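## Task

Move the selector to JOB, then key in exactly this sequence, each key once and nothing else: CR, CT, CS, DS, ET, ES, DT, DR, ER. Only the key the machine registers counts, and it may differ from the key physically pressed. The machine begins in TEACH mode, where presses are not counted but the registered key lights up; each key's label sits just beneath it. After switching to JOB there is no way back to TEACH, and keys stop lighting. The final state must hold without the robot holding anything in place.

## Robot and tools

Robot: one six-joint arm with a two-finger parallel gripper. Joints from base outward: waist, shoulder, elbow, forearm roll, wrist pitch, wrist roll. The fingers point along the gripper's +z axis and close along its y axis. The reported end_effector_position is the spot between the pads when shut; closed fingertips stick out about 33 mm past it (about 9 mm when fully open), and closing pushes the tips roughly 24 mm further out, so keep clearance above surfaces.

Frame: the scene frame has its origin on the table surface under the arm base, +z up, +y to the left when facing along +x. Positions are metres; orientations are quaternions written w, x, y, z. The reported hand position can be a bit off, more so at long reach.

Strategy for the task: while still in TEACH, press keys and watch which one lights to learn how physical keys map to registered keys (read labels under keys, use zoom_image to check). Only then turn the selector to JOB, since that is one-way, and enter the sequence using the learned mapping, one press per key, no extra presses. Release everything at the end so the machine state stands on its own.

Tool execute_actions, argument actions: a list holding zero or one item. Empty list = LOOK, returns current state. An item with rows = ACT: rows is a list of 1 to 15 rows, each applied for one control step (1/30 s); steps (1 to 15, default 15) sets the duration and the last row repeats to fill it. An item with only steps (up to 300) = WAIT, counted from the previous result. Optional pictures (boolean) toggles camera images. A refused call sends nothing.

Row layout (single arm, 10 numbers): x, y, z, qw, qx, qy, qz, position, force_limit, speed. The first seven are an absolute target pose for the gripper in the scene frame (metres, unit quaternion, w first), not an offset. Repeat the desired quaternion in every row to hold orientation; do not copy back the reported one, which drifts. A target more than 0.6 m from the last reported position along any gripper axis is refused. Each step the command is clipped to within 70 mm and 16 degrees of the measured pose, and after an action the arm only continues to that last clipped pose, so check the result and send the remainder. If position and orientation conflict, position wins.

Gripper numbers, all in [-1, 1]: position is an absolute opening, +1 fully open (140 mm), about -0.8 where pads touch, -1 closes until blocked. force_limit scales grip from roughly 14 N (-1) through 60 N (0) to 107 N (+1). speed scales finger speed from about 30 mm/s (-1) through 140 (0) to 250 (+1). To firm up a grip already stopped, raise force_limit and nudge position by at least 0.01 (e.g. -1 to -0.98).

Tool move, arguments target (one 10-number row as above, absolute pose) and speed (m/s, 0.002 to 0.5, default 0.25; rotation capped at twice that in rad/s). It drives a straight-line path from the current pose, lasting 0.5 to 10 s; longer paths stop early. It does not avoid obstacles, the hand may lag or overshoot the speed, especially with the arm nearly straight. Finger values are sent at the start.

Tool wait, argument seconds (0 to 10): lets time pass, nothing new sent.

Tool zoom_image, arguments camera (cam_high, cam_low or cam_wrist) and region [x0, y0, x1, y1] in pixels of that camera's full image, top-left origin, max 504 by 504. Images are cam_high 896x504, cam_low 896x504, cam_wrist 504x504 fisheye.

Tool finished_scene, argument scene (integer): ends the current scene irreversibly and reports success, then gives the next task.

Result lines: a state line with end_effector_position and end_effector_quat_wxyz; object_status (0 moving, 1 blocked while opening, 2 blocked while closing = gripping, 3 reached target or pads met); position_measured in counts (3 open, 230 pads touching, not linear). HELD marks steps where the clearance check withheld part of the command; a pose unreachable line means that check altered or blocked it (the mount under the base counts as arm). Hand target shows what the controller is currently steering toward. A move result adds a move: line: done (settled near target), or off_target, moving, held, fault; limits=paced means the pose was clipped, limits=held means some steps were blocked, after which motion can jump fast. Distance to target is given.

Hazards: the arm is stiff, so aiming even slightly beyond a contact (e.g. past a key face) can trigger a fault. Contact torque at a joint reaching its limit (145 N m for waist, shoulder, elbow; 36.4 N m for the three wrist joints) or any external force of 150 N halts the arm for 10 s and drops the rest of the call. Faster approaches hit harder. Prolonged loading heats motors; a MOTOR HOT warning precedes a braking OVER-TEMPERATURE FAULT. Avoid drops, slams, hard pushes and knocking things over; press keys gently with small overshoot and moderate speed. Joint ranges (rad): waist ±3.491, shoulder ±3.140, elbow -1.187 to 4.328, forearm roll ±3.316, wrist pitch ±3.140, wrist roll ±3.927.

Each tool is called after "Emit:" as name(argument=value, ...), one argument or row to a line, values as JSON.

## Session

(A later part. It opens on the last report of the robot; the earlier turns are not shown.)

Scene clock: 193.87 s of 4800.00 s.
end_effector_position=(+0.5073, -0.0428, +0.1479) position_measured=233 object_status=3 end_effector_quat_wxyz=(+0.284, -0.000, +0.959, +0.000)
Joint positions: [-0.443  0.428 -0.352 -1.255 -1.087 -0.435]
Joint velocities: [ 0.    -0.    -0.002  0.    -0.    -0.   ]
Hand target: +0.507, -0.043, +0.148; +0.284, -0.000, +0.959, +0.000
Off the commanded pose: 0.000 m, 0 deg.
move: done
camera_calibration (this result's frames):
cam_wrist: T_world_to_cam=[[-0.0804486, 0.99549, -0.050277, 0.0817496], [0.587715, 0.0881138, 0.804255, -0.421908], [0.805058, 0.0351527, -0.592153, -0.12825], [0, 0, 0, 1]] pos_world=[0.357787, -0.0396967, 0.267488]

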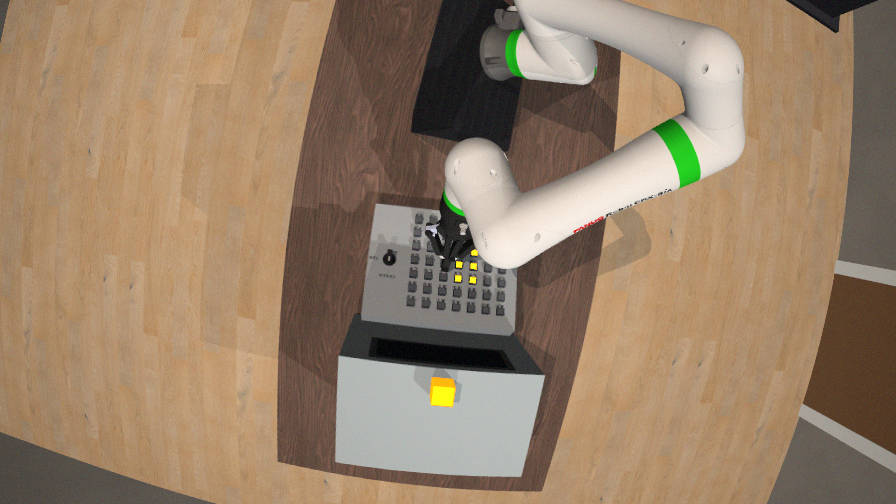

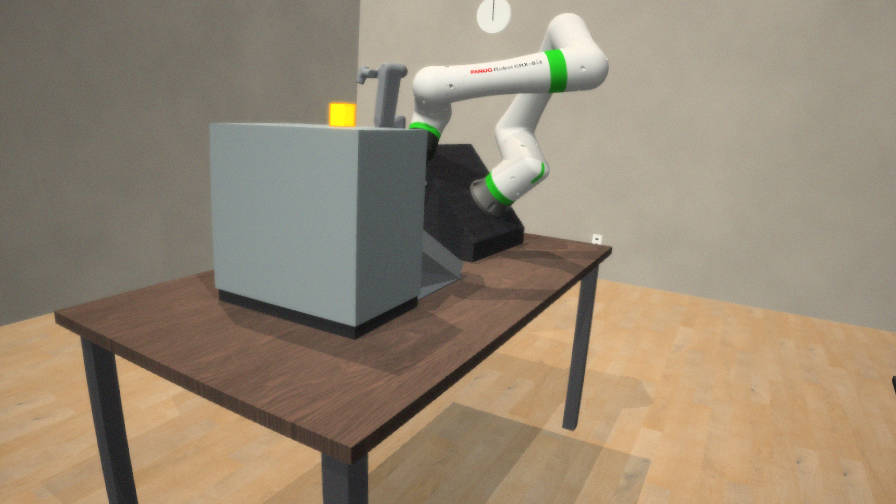

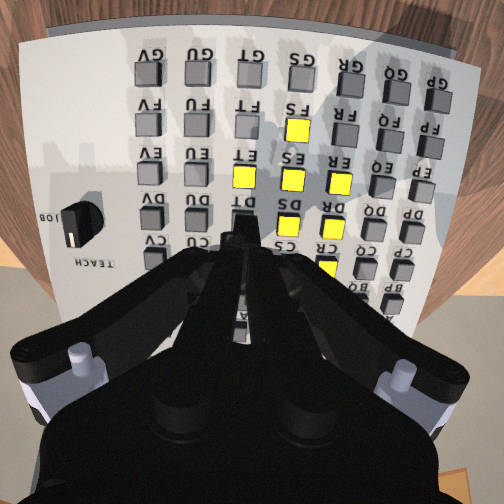

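Emit:
execute_actions(
  actions=[
    {"rows":[[0.5047,-0.0428,0.1518,0.284,0,0.959,0,-1,0,1],[0.5024,-0.0428,0.1555,0.284,0,0.959,0,-1,0,1],[0.5024,-0.0428,0.1555,0.284,0,0.959,0,-1,0,1],[0.5024,-0.0428,0.1555,0.284,0,0.959,0,-1,0,1],[0.5024,-0.0428,0.1555,0.284,0,0.959,0,-1,0,1],[0.5024,-0.0428,0.1555,0.284,0,0.959,0,-1,0,1],[0.5098,-0.0424,0.1596,0.284,0,0.959,0,-1,0,1],[0.5172,-0.042,0.1637,0.284,0,0.959,0,-1,0,1],[0.5245,-0.0417,0.1677,0.284,0,0.959,0,-1,0,1],[0.5319,-0.0413,0.1718,0.284,0,0.959,0,-1,0,1]],"steps":15},
  ],
  pictures=false,
)

Emit:
move(
  target=[0.5364,-0.0413,0.1648,0.284,0,0.959,0,-1,0,1],
  speed=0.012,
)

Emit:
move(
  target=[0.5368,-0.0413,0.1642,0.284,0,0.959,0,-1,0,1],
  speed=0.005,
)

Scene clock: 202.90 s of 4800.00 s.
end_effector_position=(+0.5309, -0.0411, +0.1715) position_measured=233 object_status=3 end_effector_quat_wxyz=(+0.284, -0.000, +0.959, -0.000)
Joint positions: [-0.438  0.428 -0.282 -1.224 -1.107 -0.511]
Joint velocities: [ 0.02   0.028  0.076  0.026 -0.008 -0.068]
Hand target: +0.532, -0.041, +0.172; +0.284, +0.000, +0.959, -0.000
Off the commanded pose: 0.001 m, 0 deg.
Steps of this call (steps 1 to 90: nothing new was sent; then 5.53 s passed at rest; steps 91 to 105: all 15 steps of this action). Readings (end_effector_position | what the end effector reports):
91: (+0.5073, -0.0428, +0.1479) | position_measured=233 object_status=3
92: (+0.5069, -0.0426, +0.1491) | position_measured=233 object_status=3
94: (+0.5042, -0.0428, +0.1531) | position_measured=233 object_status=3
98: (+0.5042, -0.0428, +0.1564) | position_measured=233 object_status=3
105: the state above

Scene clock: 204.07 s of 4800.00 s.
end_effector_position=(+0.5364, -0.0413, +0.1648) position_measured=233 object_status=3 end_effector_quat_wxyz=(+0.284, -0.000, +0.959, +0.000)
Joint positions: [-0.424  0.44  -0.276 -1.233 -1.095 -0.509]
Joint velocities: [ 0.     0.001 -0.001 -0.     0.001  0.001]
Hand target: +0.536, -0.041, +0.165; +0.284, -0.000, +0.959, +0.000
Off the commanded pose: 0.000 m, 0 deg.
move: done
camera_calibration (this result's frames):
cam_wrist: T_world_to_cam=[[-0.080476, 0.995488, -0.0502686, 0.083463], [0.587705, 0.0881228, 0.804262, -0.452759], [0.805063, 0.0351807, -0.592145, -0.141707], [0, 0, 0, 1]] pos_world=[0.386888, -0.0382027, 0.284422]

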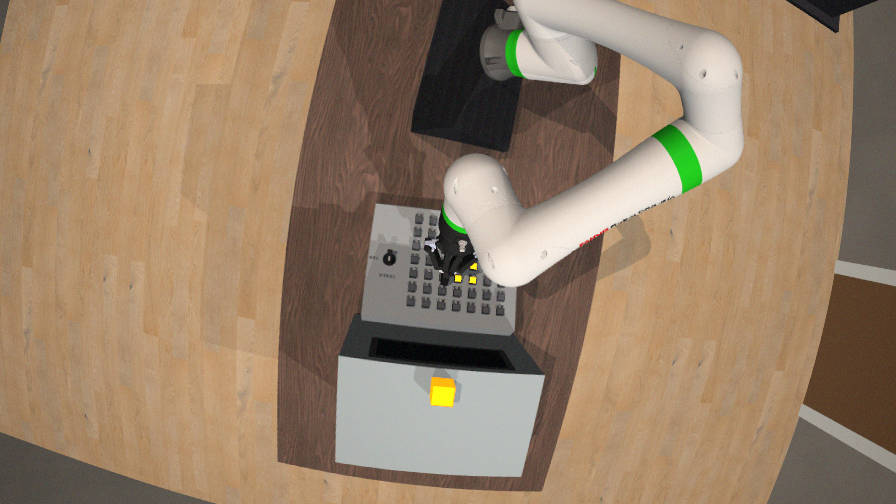

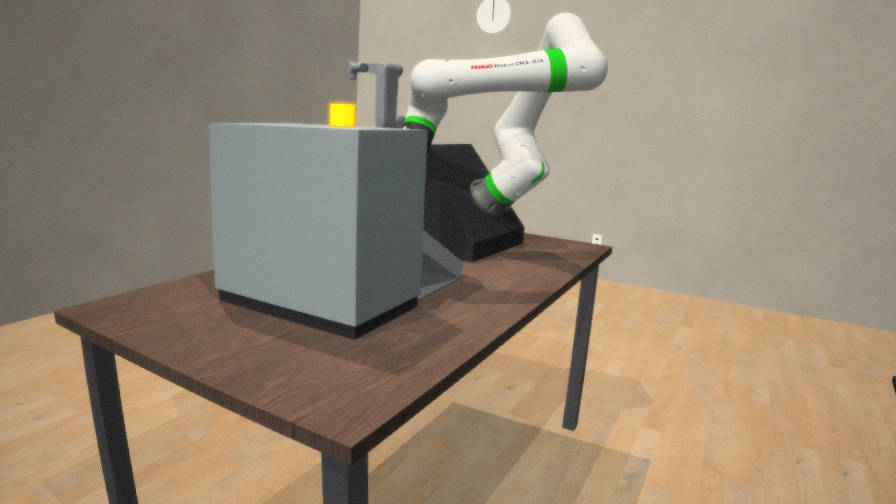

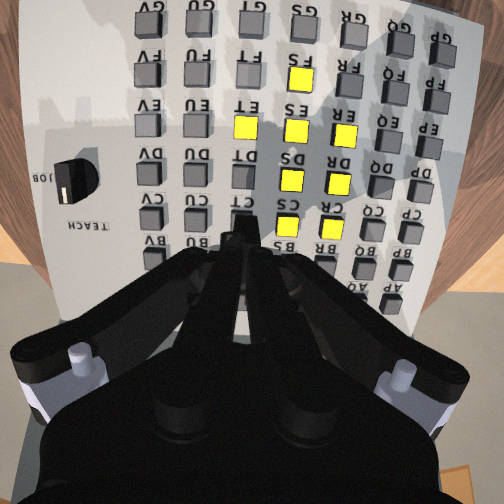

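Scene clock: 204.77 s of 4800.00 s.
end_effector_position=(+0.5368, -0.0413, +0.1642) position_measured=233 object_status=3 end_effector_quat_wxyz=(+0.284, -0.000, +0.959, -0.000)
Joint positions: [-0.423  0.441 -0.275 -1.234 -1.094 -0.509]
Joint velocities: [ 0.    -0.001  0.002 -0.     0.    -0.001]
Hand target: +0.537, -0.041, +0.164; +0.284, -0.000, +0.959, +0.000
Off the commanded pose: 0.000 m, 0 deg.
move: done
camera_calibration (this result's frames):
cam_wrist: T_world_to_cam=[[-0.080453, 0.995489, -0.0502856, 0.0834541], [0.587711, 0.0881232, 0.804258, -0.452491], [0.805061, 0.0351515, -0.59215, -0.142399], [0, 0, 0, 1]] pos_world=[0.387288, -0.0381972, 0.283794]

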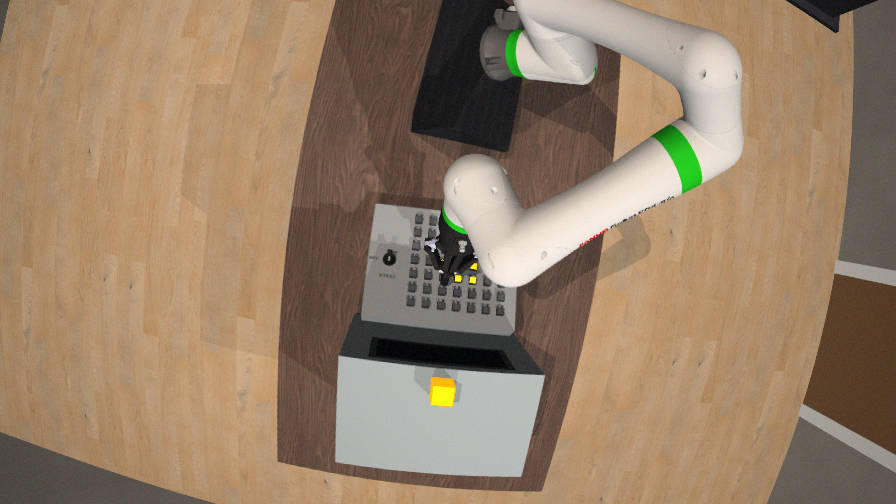

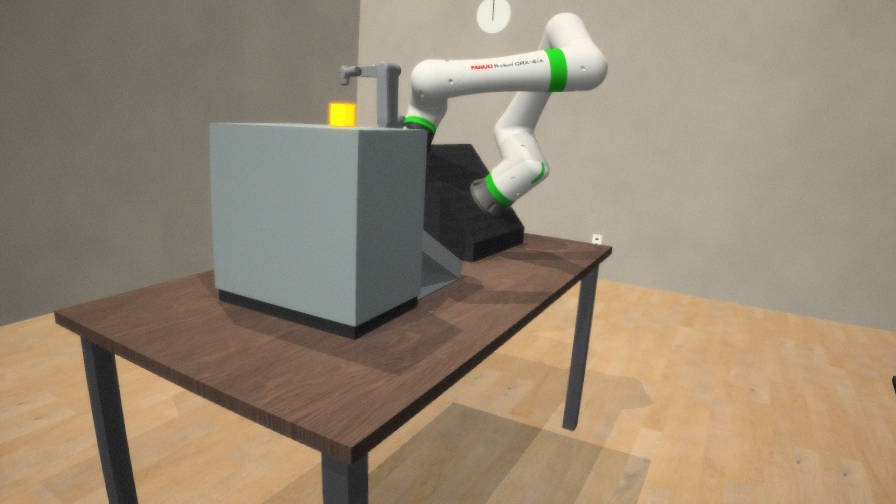

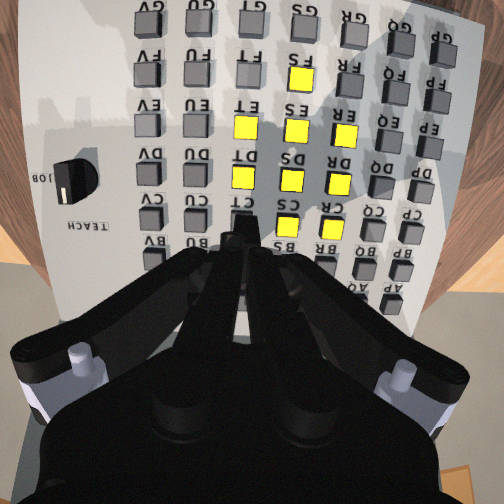

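CT ✓. Now BT.

Emit:
execute_actions(
  actions=[
    {"rows":[[0.5342,-0.0413,0.1681,0.284,0,0.959,0,-1,0,1],[0.5319,-0.0413,0.1718,0.284,0,0.959,0,-1,0,1],[0.5319,-0.0413,0.1718,0.284,0,0.959,0,-1,0,1],[0.5319,-0.0413,0.1718,0.284,0,0.959,0,-1,0,1],[0.5319,-0.0413,0.1718,0.284,0,0.959,0,-1,0,1],[0.5319,-0.0413,0.1718,0.284,0,0.959,0,-1,0,1],[0.5393,-0.0409,0.1759,0.284,0,0.959,0,-1,0,1],[0.5467,-0.0405,0.18,0.284,0,0.959,0,-1,0,1],[0.554,-0.0402,0.1841,0.284,0,0.959,0,-1,0,1],[0.5614,-0.0398,0.1882,0.284,0,0.959,0,-1,0,1]],"steps":15},
  ],
  pictures=false,
)

Emit:
move(
  target=[0.5659,-0.0398,0.1812,0.284,0,0.959,0,-1,0,1],
  speed=0.012,
)

Emit:
move(
  target=[0.5663,-0.0398,0.1806,0.284,0,0.959,0,-1,0,1],
  speed=0.005,
)

Scene clock: 214.77 s of 4800.00 s.
end_effector_position=(+0.5603, -0.0396, +0.1879) position_measured=233 object_status=3 end_effector_quat_wxyz=(+0.284, -0.000, +0.959, -0.000)
Joint positions: [-0.42   0.446 -0.202 -1.205 -1.115 -0.58 ]
Joint velocities: [ 0.019  0.034  0.081  0.026 -0.011 -0.069]
Hand target: +0.561, -0.040, +0.188; +0.284, +0.000, +0.959, -0.000
Off the commanded pose: 0.001 m, 0 deg.
Steps of this call (steps 1 to 90: nothing new was sent; then 6.50 s passed at rest; steps 91 to 105: all 15 steps of this action). Readings (end_effector_position | what the end effector reports):
91: (+0.5368, -0.0413, +0.1642) | position_measured=233 object_status=3
92: (+0.5363, -0.0411, +0.1653) | position_measured=233 object_status=3
94: (+0.5337, -0.0413, +0.1694) | position_measured=233 object_status=3
98: (+0.5337, -0.0413, +0.1727) | position_measured=233 object_status=3
105: the state above

Scene clock: 215.93 s of 4800.00 s.
end_effector_position=(+0.5659, -0.0398, +0.1812) position_measured=233 object_status=3 end_effector_quat_wxyz=(+0.284, -0.000, +0.959, +0.000)
Joint positions: [-0.406  0.459 -0.196 -1.213 -1.103 -0.579]
Joint velocities: [ 0.001  0.     0.001 -0.001  0.001  0.   ]
Hand target: +0.566, -0.040, +0.181; +0.284, -0.000, +0.959, +0.000
Off the commanded pose: 0.000 m, 0 deg.
move: done
camera_calibration (this result's frames):
cam_wrist: T_world_to_cam=[[-0.0804762, 0.995488, -0.050267, 0.0851674], [0.587706, 0.0881217, 0.804262, -0.483418], [0.805063, 0.0351818, -0.592146, -0.155797], [0, 0, 0, 1]] pos_world=[0.416388, -0.0367023, 0.300822]

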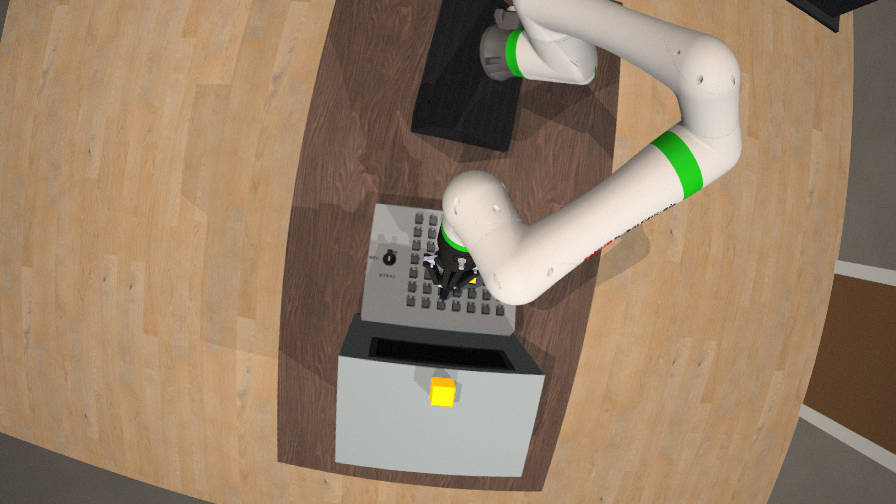

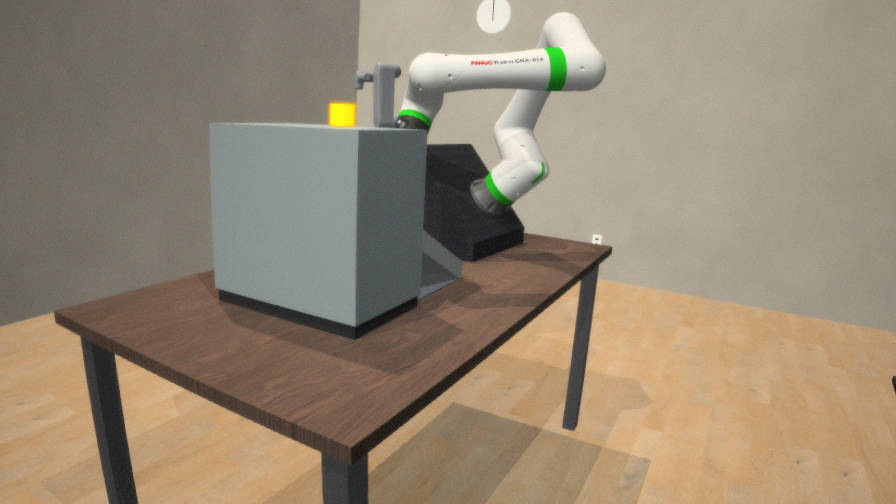

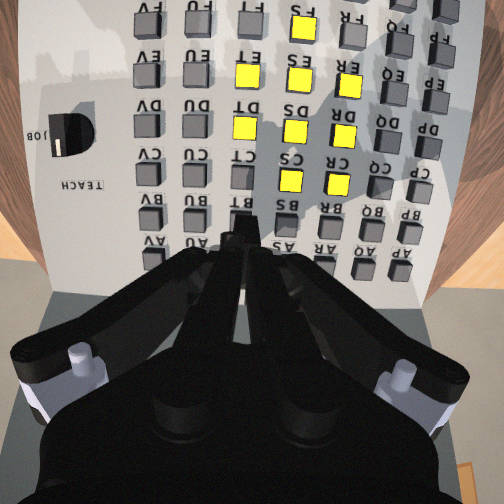

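Scene clock: 216.63 s of 4800.00 s.
end_effector_position=(+0.5663, -0.0398, +0.1806) position_measured=233 object_status=3 end_effector_quat_wxyz=(+0.284, -0.000, +0.959, -0.000)
Joint positions: [-0.405  0.459 -0.195 -1.214 -1.102 -0.579]
Joint velocities: [-0.001 -0.     0.002  0.     0.     0.   ]
Hand target: +0.566, -0.040, +0.181; +0.284, -0.000, +0.959, +0.000
Off the commanded pose: 0.000 m, 0 deg.
move: done
camera_calibration (this result's frames):
cam_wrist: T_world_to_cam=[[-0.0804467, 0.99549, -0.0502788, 0.0851539], [0.587711, 0.0881139, 0.804259, -0.483147], [0.805062, 0.0351506, -0.592148, -0.156495], [0, 0, 0, 1]] pos_world=[0.416789, -0.036697, 0.300189]

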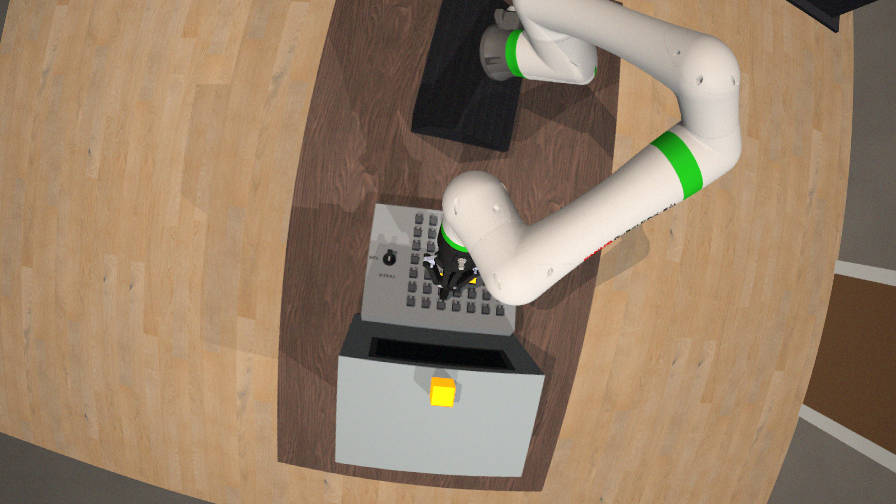

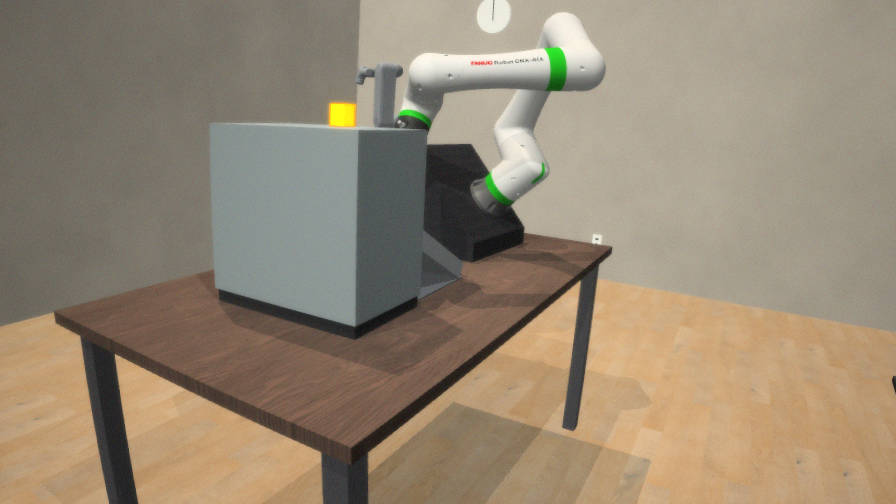

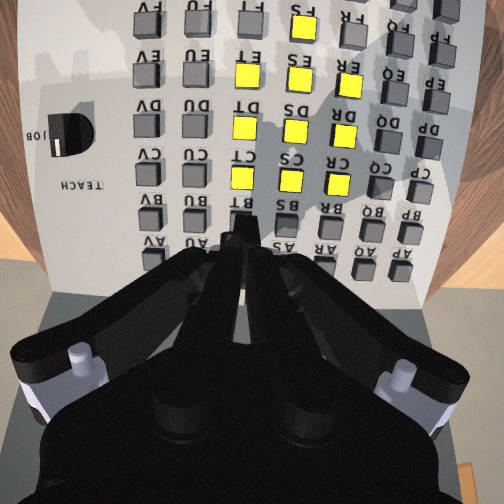

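Emit:
execute_actions(
  actions=[
    {"rows":[[0.5637,-0.0398,0.1845,0.284,0,0.959,0,-1,0,1],[0.558,-0.0398,0.1935,0.284,0,0.959,0,-1,0,1],[0.55,-0.0398,0.206,0.284,0,0.959,0,-1,0,1]],"steps":9},
  ],
  pictures=false,
)

Emit:
move(
  target=[0.4915,-0.1664,0.1872,0.284,0,0.959,0,-0.2,-1,0],
  speed=0.2,
)

Scene clock: 234.33 s of 4800.00 s.
end_effector_position=(+0.5505, -0.0399, +0.2051) position_measured=233 object_status=3 end_effector_quat_wxyz=(+0.284, +0.000, +0.959, -0.000)
Joint positions: [-0.451  0.424 -0.202 -1.18  -1.146 -0.594]
Joint velocities: [-0.026 -0.021 -0.005  0.019 -0.032 -0.009]
Hand target: +0.550, -0.040, +0.206; +0.284, +0.000, +0.959, -0.000
Off the commanded pose: 0.001 m, 0 deg.
Steps of this call (steps 1 to 90: nothing new was sent; then 14.40 s passed at rest; steps 91 to 99: all 9 steps of this action). Readings (end_effector_position | what the end effector reports):
91: (+0.5663, -0.0398, +0.1806) | position_measured=233 object_status=3
92: (+0.5658, -0.0396, +0.1818) | position_measured=233 object_status=3
94: (+0.5604, -0.0399, +0.1900) | position_measured=233 object_status=3
98: (+0.5510, -0.0399, +0.2044) | position_measured=233 object_status=3
99: the state above

Scene clock: 235.70 s of 4800.00 s.
end_effector_position=(+0.4913, -0.1664, +0.1871) position_measured=154 object_status=3 end_effector_quat_wxyz=(+0.283, +0.000, +0.959, -0.000)
Joint positions: [-0.64   0.693 -0.155 -1.161 -1.19  -0.314]
Joint velocities: [-0.001  0.003  0.    -0.    -0.001  0.001]
Hand target: +0.491, -0.166, +0.187; +0.283, +0.000, +0.959, -0.000
Off the commanded pose: 0.000 m, 0 deg.
move: done
camera_calibration (this result's frames):
cam_wrist: T_world_to_cam=[[-0.0803655, 0.99549, -0.0504123, 0.205492], [0.588599, 0.0882121, 0.803598, -0.433381], [0.804421, 0.0349089, -0.593033, -0.0873538], [0, 0, 0, 1]] pos_world=[0.341871, -0.163286, 0.306819]

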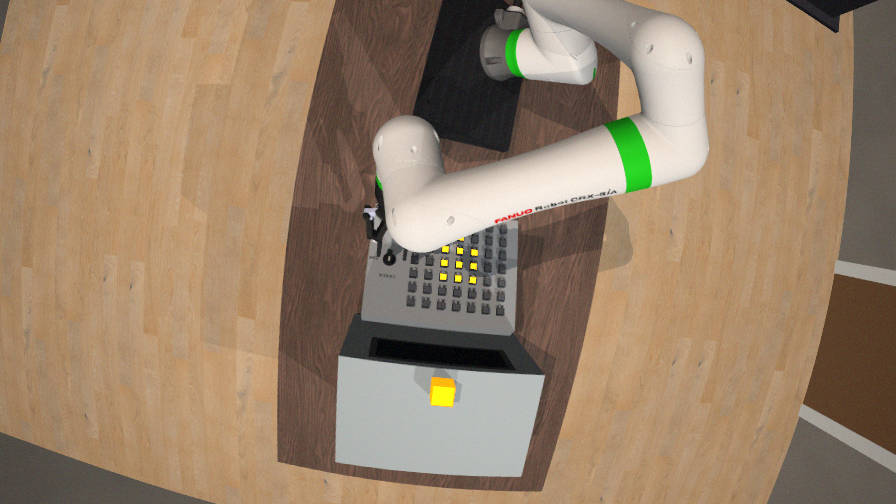

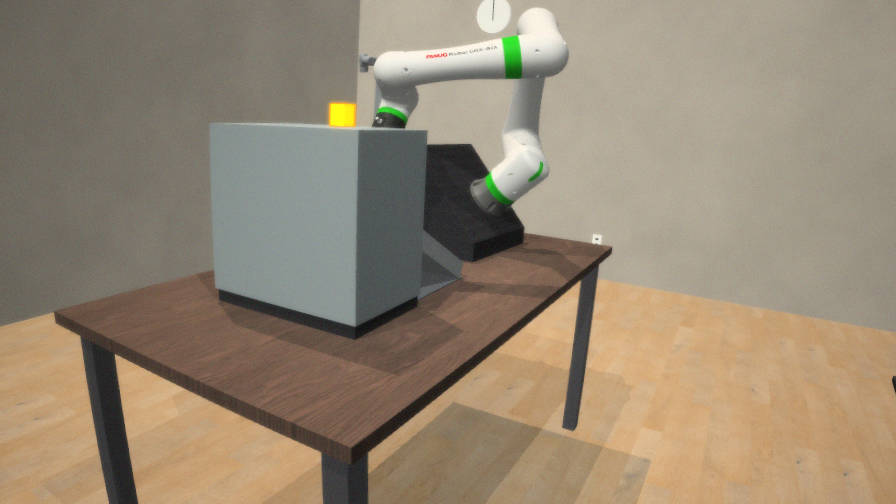

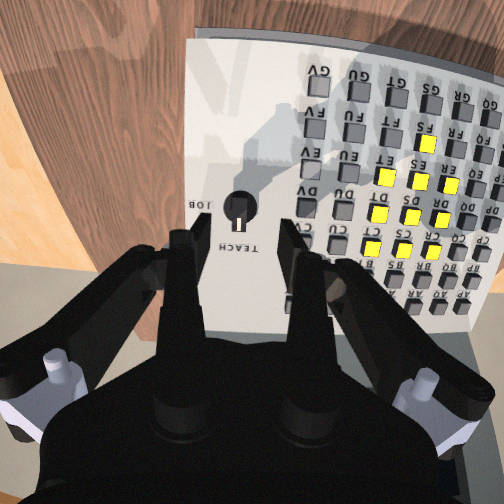

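Emit:
move(
  target=[0.5062,-0.1675,0.1645,0.284,0,0.959,0,-0.2,-1,0],
  speed=0.06,
)

Scene clock: 240.37 s of 4800.00 s.
end_effector_position=(+0.5062, -0.1675, +0.1646) position_measured=154 object_status=3 end_effector_quat_wxyz=(+0.284, -0.000, +0.959, +0.000)
Joint positions: [-0.601  0.726 -0.149 -1.198 -1.156 -0.297]
Joint velocities: [ 0.002  0.002 -0.003 -0.     0.     0.   ]
Hand target: +0.506, -0.168, +0.165; +0.284, -0.000, +0.959, +0.000
Off the commanded pose: 0.000 m, 0 deg.
After step 90, 0.90 s passed at rest.
move: done
camera_calibration (this result's frames):
cam_wrist: T_world_to_cam=[[-0.080543, 0.995483, -0.0502589, 0.206687], [0.58769, 0.0881542, 0.804269, -0.423683], [0.805067, 0.0352416, -0.592136, -0.113133], [0, 0, 0, 1]] pos_world=[0.356721, -0.164417, 0.284153]

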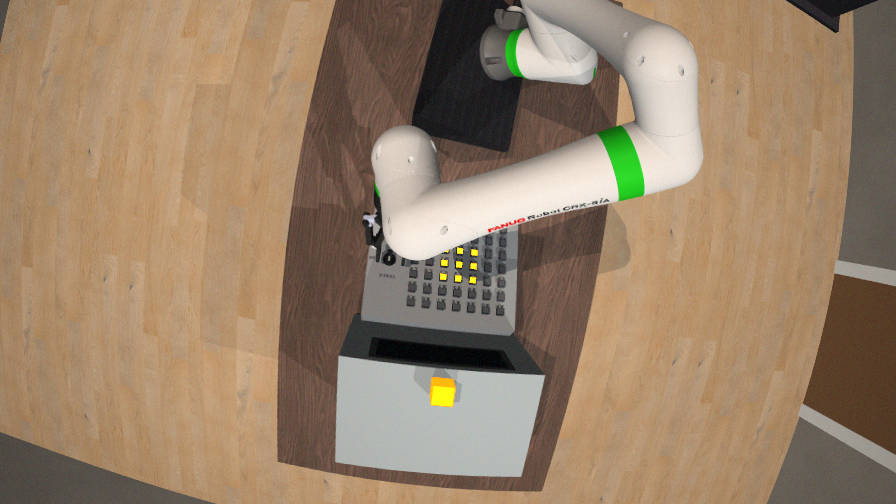

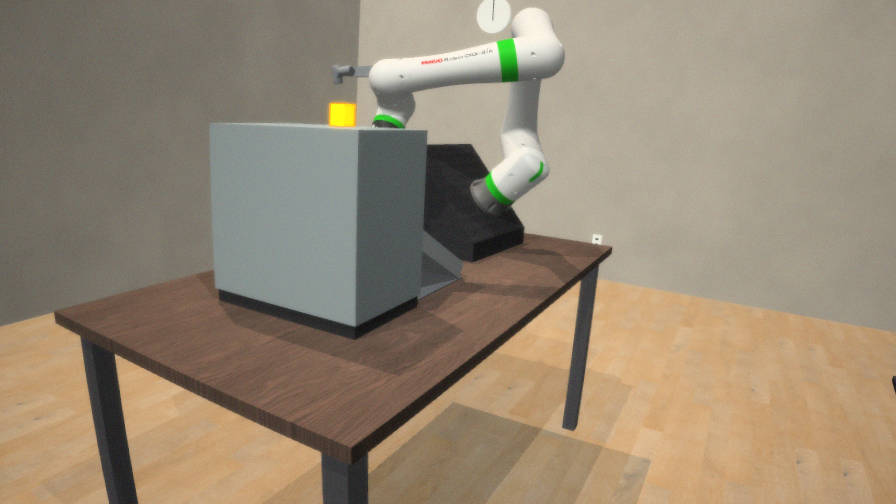

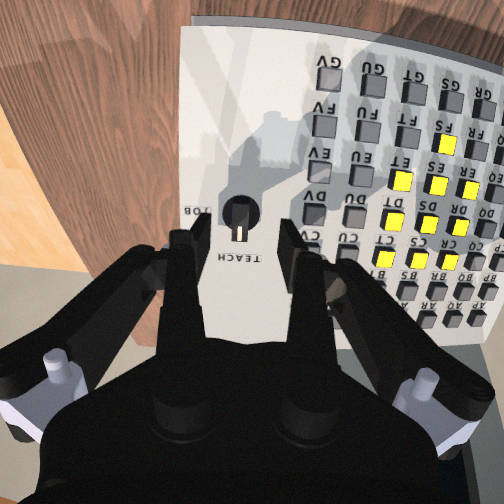

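Emit:
move(
  target=[0.5105,-0.1688,0.1578,0.284,0,0.959,0,-0.2,-1,0],
  speed=0.03,
)

Emit:
move(
  target=[0.5105,-0.1688,0.1578,0.284,0,0.959,0,-1,-1,0],
  speed=0.03,
)

Scene clock: 248.97 s of 4800.00 s.
end_effector_position=(+0.5105, -0.1688, +0.1578) position_measured=154 object_status=3 end_effector_quat_wxyz=(+0.284, -0.000, +0.959, +0.000)
Joint positions: [-0.59   0.738 -0.144 -1.209 -1.147 -0.292]
Joint velocities: [ 0.001  0.002  0.001 -0.001  0.001  0.   ]
Hand target: +0.511, -0.169, +0.158; +0.284, -0.000, +0.959, +0.000
Off the commanded pose: 0.000 m, 0 deg.
After step 90, 4.90 s passed at rest.
move: done
camera_calibration (this result's frames):
cam_wrist: T_world_to_cam=[[-0.0804724, 0.995488, -0.0502731, 0.207946], [0.587707, 0.0881245, 0.80426, -0.420675], [0.805062, 0.0351748, -0.592147, -0.120511], [0, 0, 0, 1]] pos_world=[0.360987, -0.165697, 0.277426]

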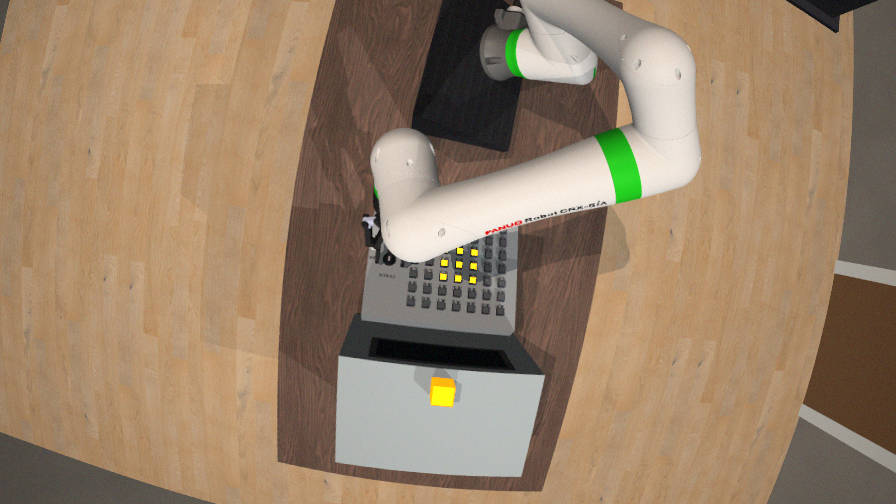

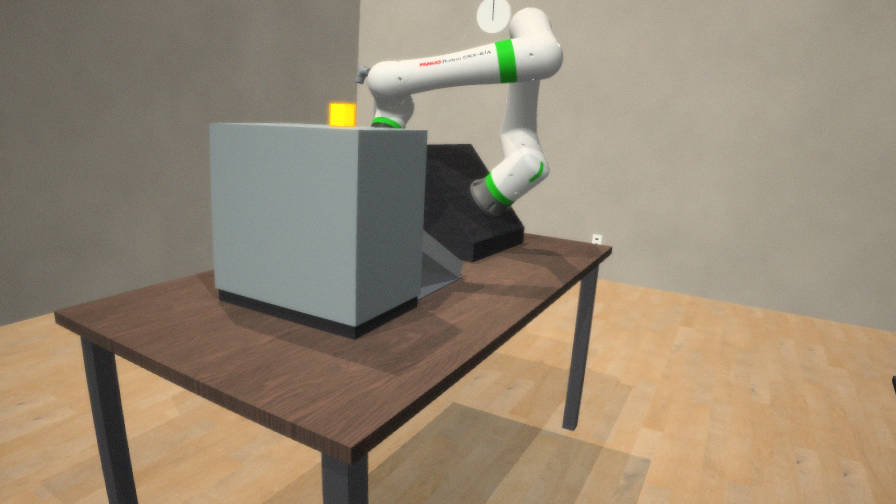

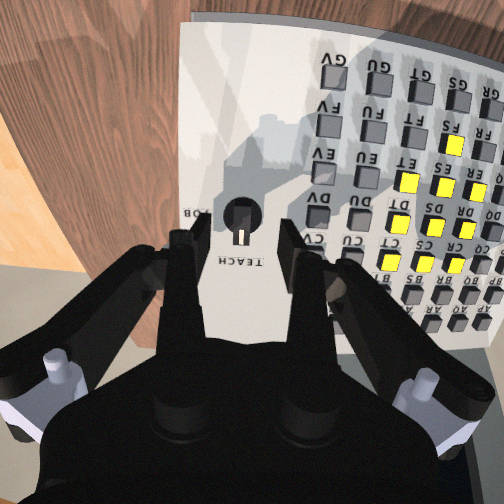

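Scene clock: 249.67 s of 4800.00 s.
end_effector_position=(+0.5105, -0.1689, +0.1578) position_measured=210 object_status=2 end_effector_quat_wxyz=(+0.284, +0.000, +0.959, -0.000)
Joint positions: [-0.59   0.738 -0.144 -1.209 -1.147 -0.292]
Joint velocities: [ 0.001  0.001 -0.001 -0.    -0.     0.001]
Hand target: +0.511, -0.169, +0.158; +0.284, -0.000, +0.959, +0.000
Off the commanded pose: 0.000 m, 0 deg.
move: done
camera_calibration (this result's frames):
cam_wrist: T_world_to_cam=[[-0.0803656, 0.995496, -0.050282, 0.207983], [0.587746, 0.0880699, 0.804238, -0.420635], [0.805044, 0.0350801, -0.592176, -0.120548], [0, 0, 0, 1]] pos_world=[0.360988, -0.165772, 0.277363]

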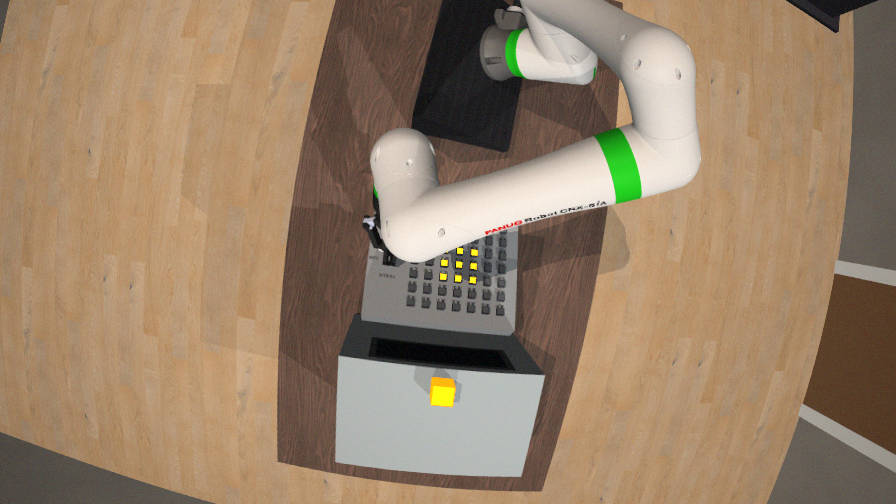

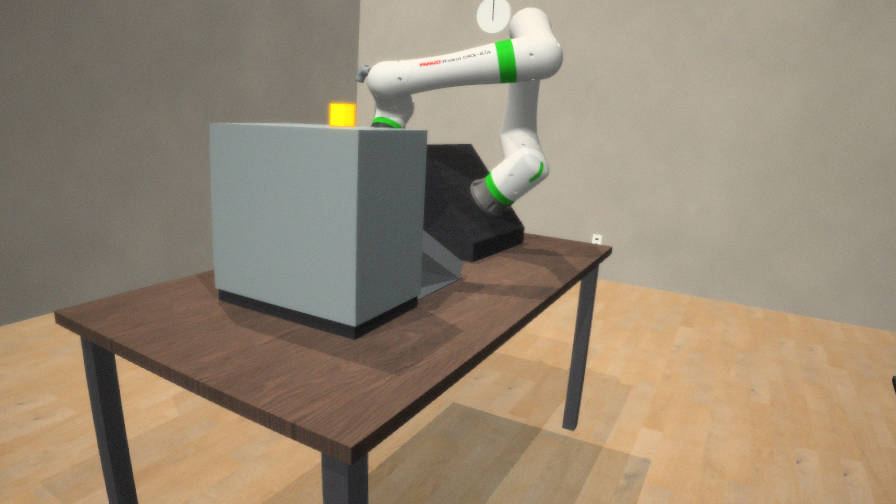

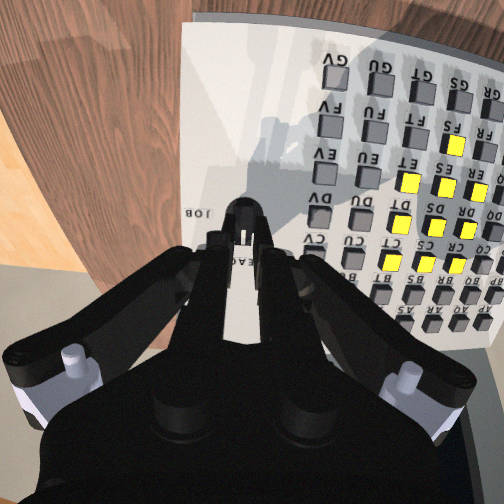

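Emit:
move(
  target=[0.5105,-0.1688,0.1578,0.2624,0.367,0.886,0.1087,-1,-1,0],
  speed=0.2,
)

Scene clock: 264.73 s of 4800.00 s.
end_effector_position=(+0.5104, -0.1705, +0.1579) position_measured=210 object_status=2 end_effector_quat_wxyz=(+0.278, +0.206, +0.936, +0.059)
Joint positions: [-0.591  0.739 -0.145 -1.209 -1.143 -0.723]
Joint velocities: [-0.     0.002  0.003  0.     0.     0.   ]
Hand target: +0.510, -0.169, +0.158; +0.278, +0.206, +0.936, +0.061
Off the commanded pose: 0.002 m, 20 deg.
TORQUE FAULT: the external load on joint 5 (wrist pitch) reached its load limit, and the arm stopped for 10 seconds. The arm's remaining commands of this call were not run. The arm holds where it stopped, with its grip as last carried out, and accepts commands again: back off and push less far. The arm stops again, at the same cost, whenever a joint's load reaches its limit.
After step 90, 0.80 s passed at rest.
move: fault
camera_calibration (this result's frames):
cam_wrist: T_world_to_cam=[[0.278645, 0.94355, 0.179084, -0.0186744], [0.545031, -0.308892, 0.77944, -0.46246], [0.790758, -0.11958, -0.600335, -0.13813], [0, 0, 0, 1]] pos_world=[0.366486, -0.141748, 0.28088]

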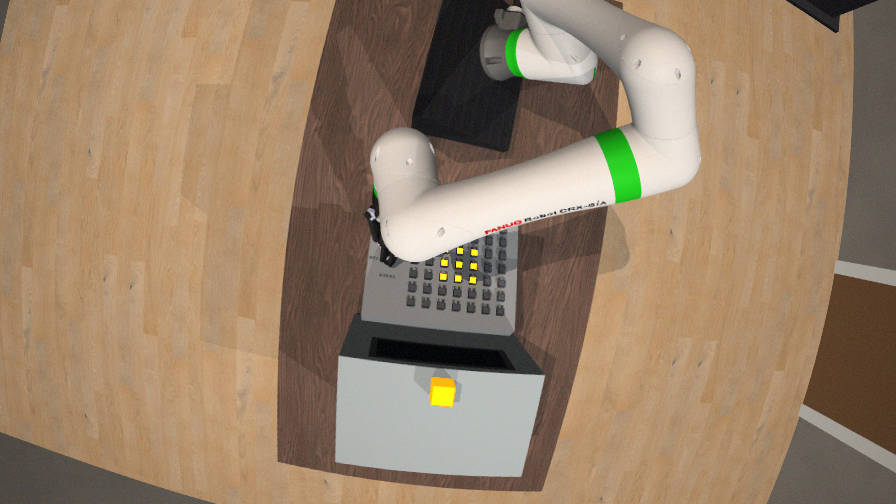

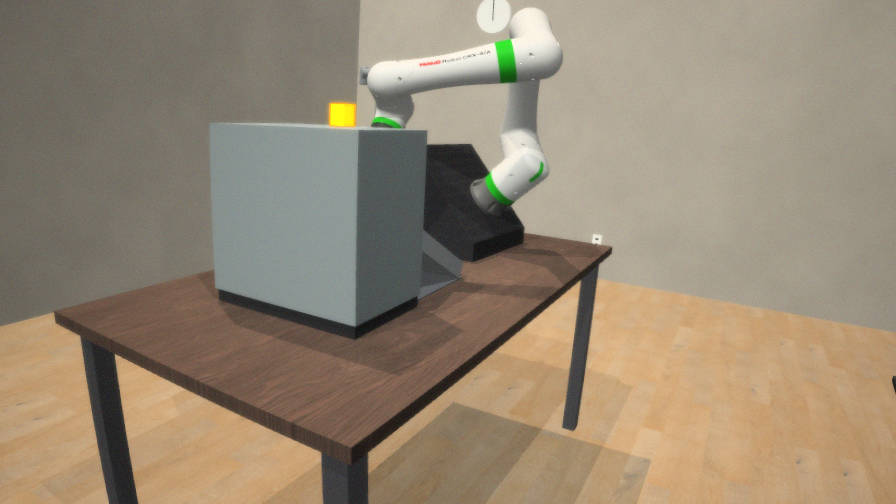

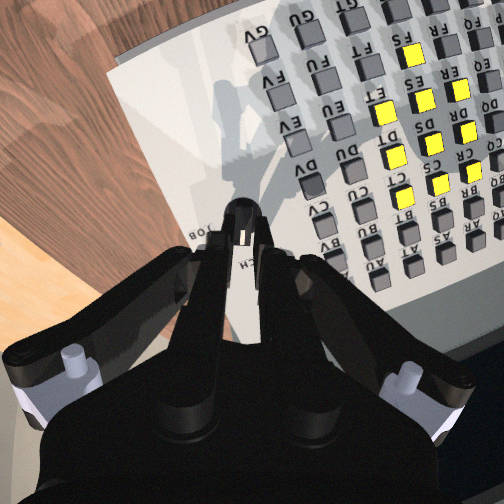

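Emit:
execute_actions(
  actions=[
    {"rows":[[0.5104,-0.1705,0.1579,0.278,0.206,0.936,0.059,-0.35,-1,0]],"steps":12},
  ],
  pictures=false,
)

Emit:
move(
  target=[0.494,-0.1688,0.183,0.2504,0,0.9681,0,-0.35,-1,0],
  speed=0.1,
)

Scene clock: 283.20 s of 4800.00 s.
end_effector_position=(+0.5105, -0.1704, +0.1581) position_measured=173 object_status=0 end_effector_quat_wxyz=(+0.278, +0.206, +0.936, +0.059)
Joint positions: [-0.59   0.738 -0.145 -1.208 -1.143 -0.723]
Joint velocities: [ 0.001  0.    -0.     0.001  0.001 -0.001]
Hand target: +0.510, -0.170, +0.158; +0.278, +0.206, +0.936, +0.059
Off the commanded pose: 0.000 m, 0 deg.
Steps of this call (steps 1 to 90: nothing new was sent; then 15.07 s passed at rest; steps 91 to 102: all 12 steps of this action). Readings (end_effector_position | what the end effector reports):
91: (+0.5104, -0.1705, +0.1579) | position_measured=210 object_status=0
92: (+0.5105, -0.1698, +0.1579) | position_measured=210 object_status=0
94: (+0.5108, -0.1694, +0.1580) | position_measured=190 object_status=0
98: (+0.5106, -0.1702, +0.1581) | position_measured=173 object_status=0
102: the state above

Scene clock: 285.90 s of 4800.00 s.
end_effector_position=(+0.4940, -0.1688, +0.1830) position_measured=173 object_status=3 end_effector_quat_wxyz=(+0.251, +0.000, +0.968, +0.000)
Joint positions: [-0.604  0.709 -0.106 -1.103 -1.206 -0.383]
Joint velocities: [-0.001 -0.001  0.    -0.    -0.     0.002]
Hand target: +0.494, -0.169, +0.183; +0.251, -0.000, +0.968, -0.000
Off the commanded pose: 0.000 m, 0 deg.
move: done
camera_calibration (this result's frames):
cam_wrist: T_world_to_cam=[[-0.0836748, 0.995498, -0.0445202, 0.208416], [0.642036, 0.0880253, 0.761605, -0.4503], [0.762095, 0.0351436, -0.646511, -0.0611784], [0, 0, 0, 1]] pos_world=[0.353171, -0.16569, 0.312677]

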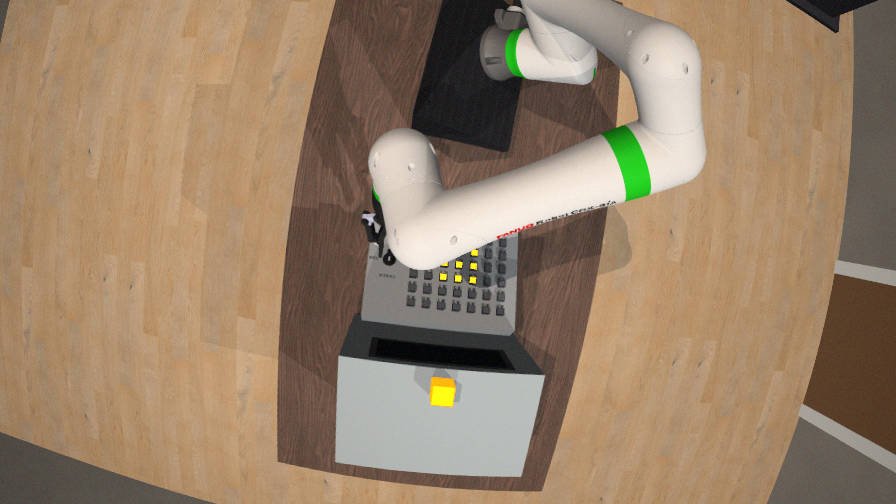

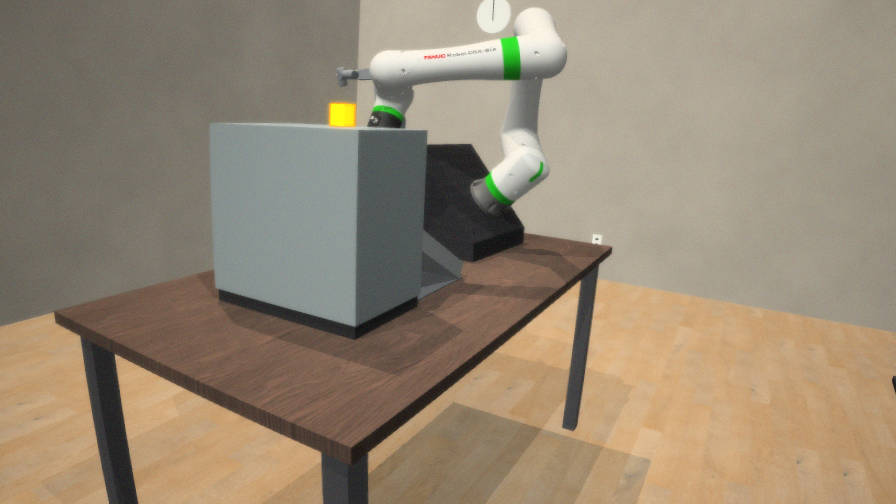

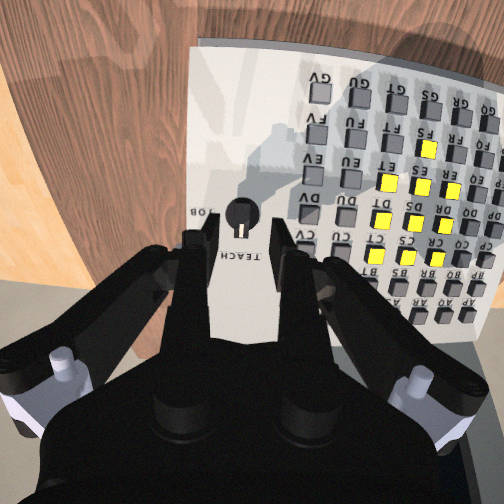

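Emit:
zoom_image(
  camera="cam_wrist",
  region=[180,160,360,280],
)

Region (180, 160, 360, 280) of cam_wrist's 504x504 image, scaled by 2.800, with more detail than that image has.

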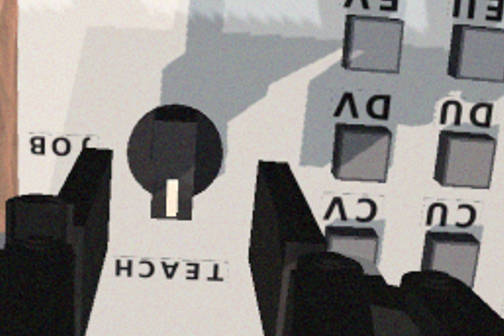

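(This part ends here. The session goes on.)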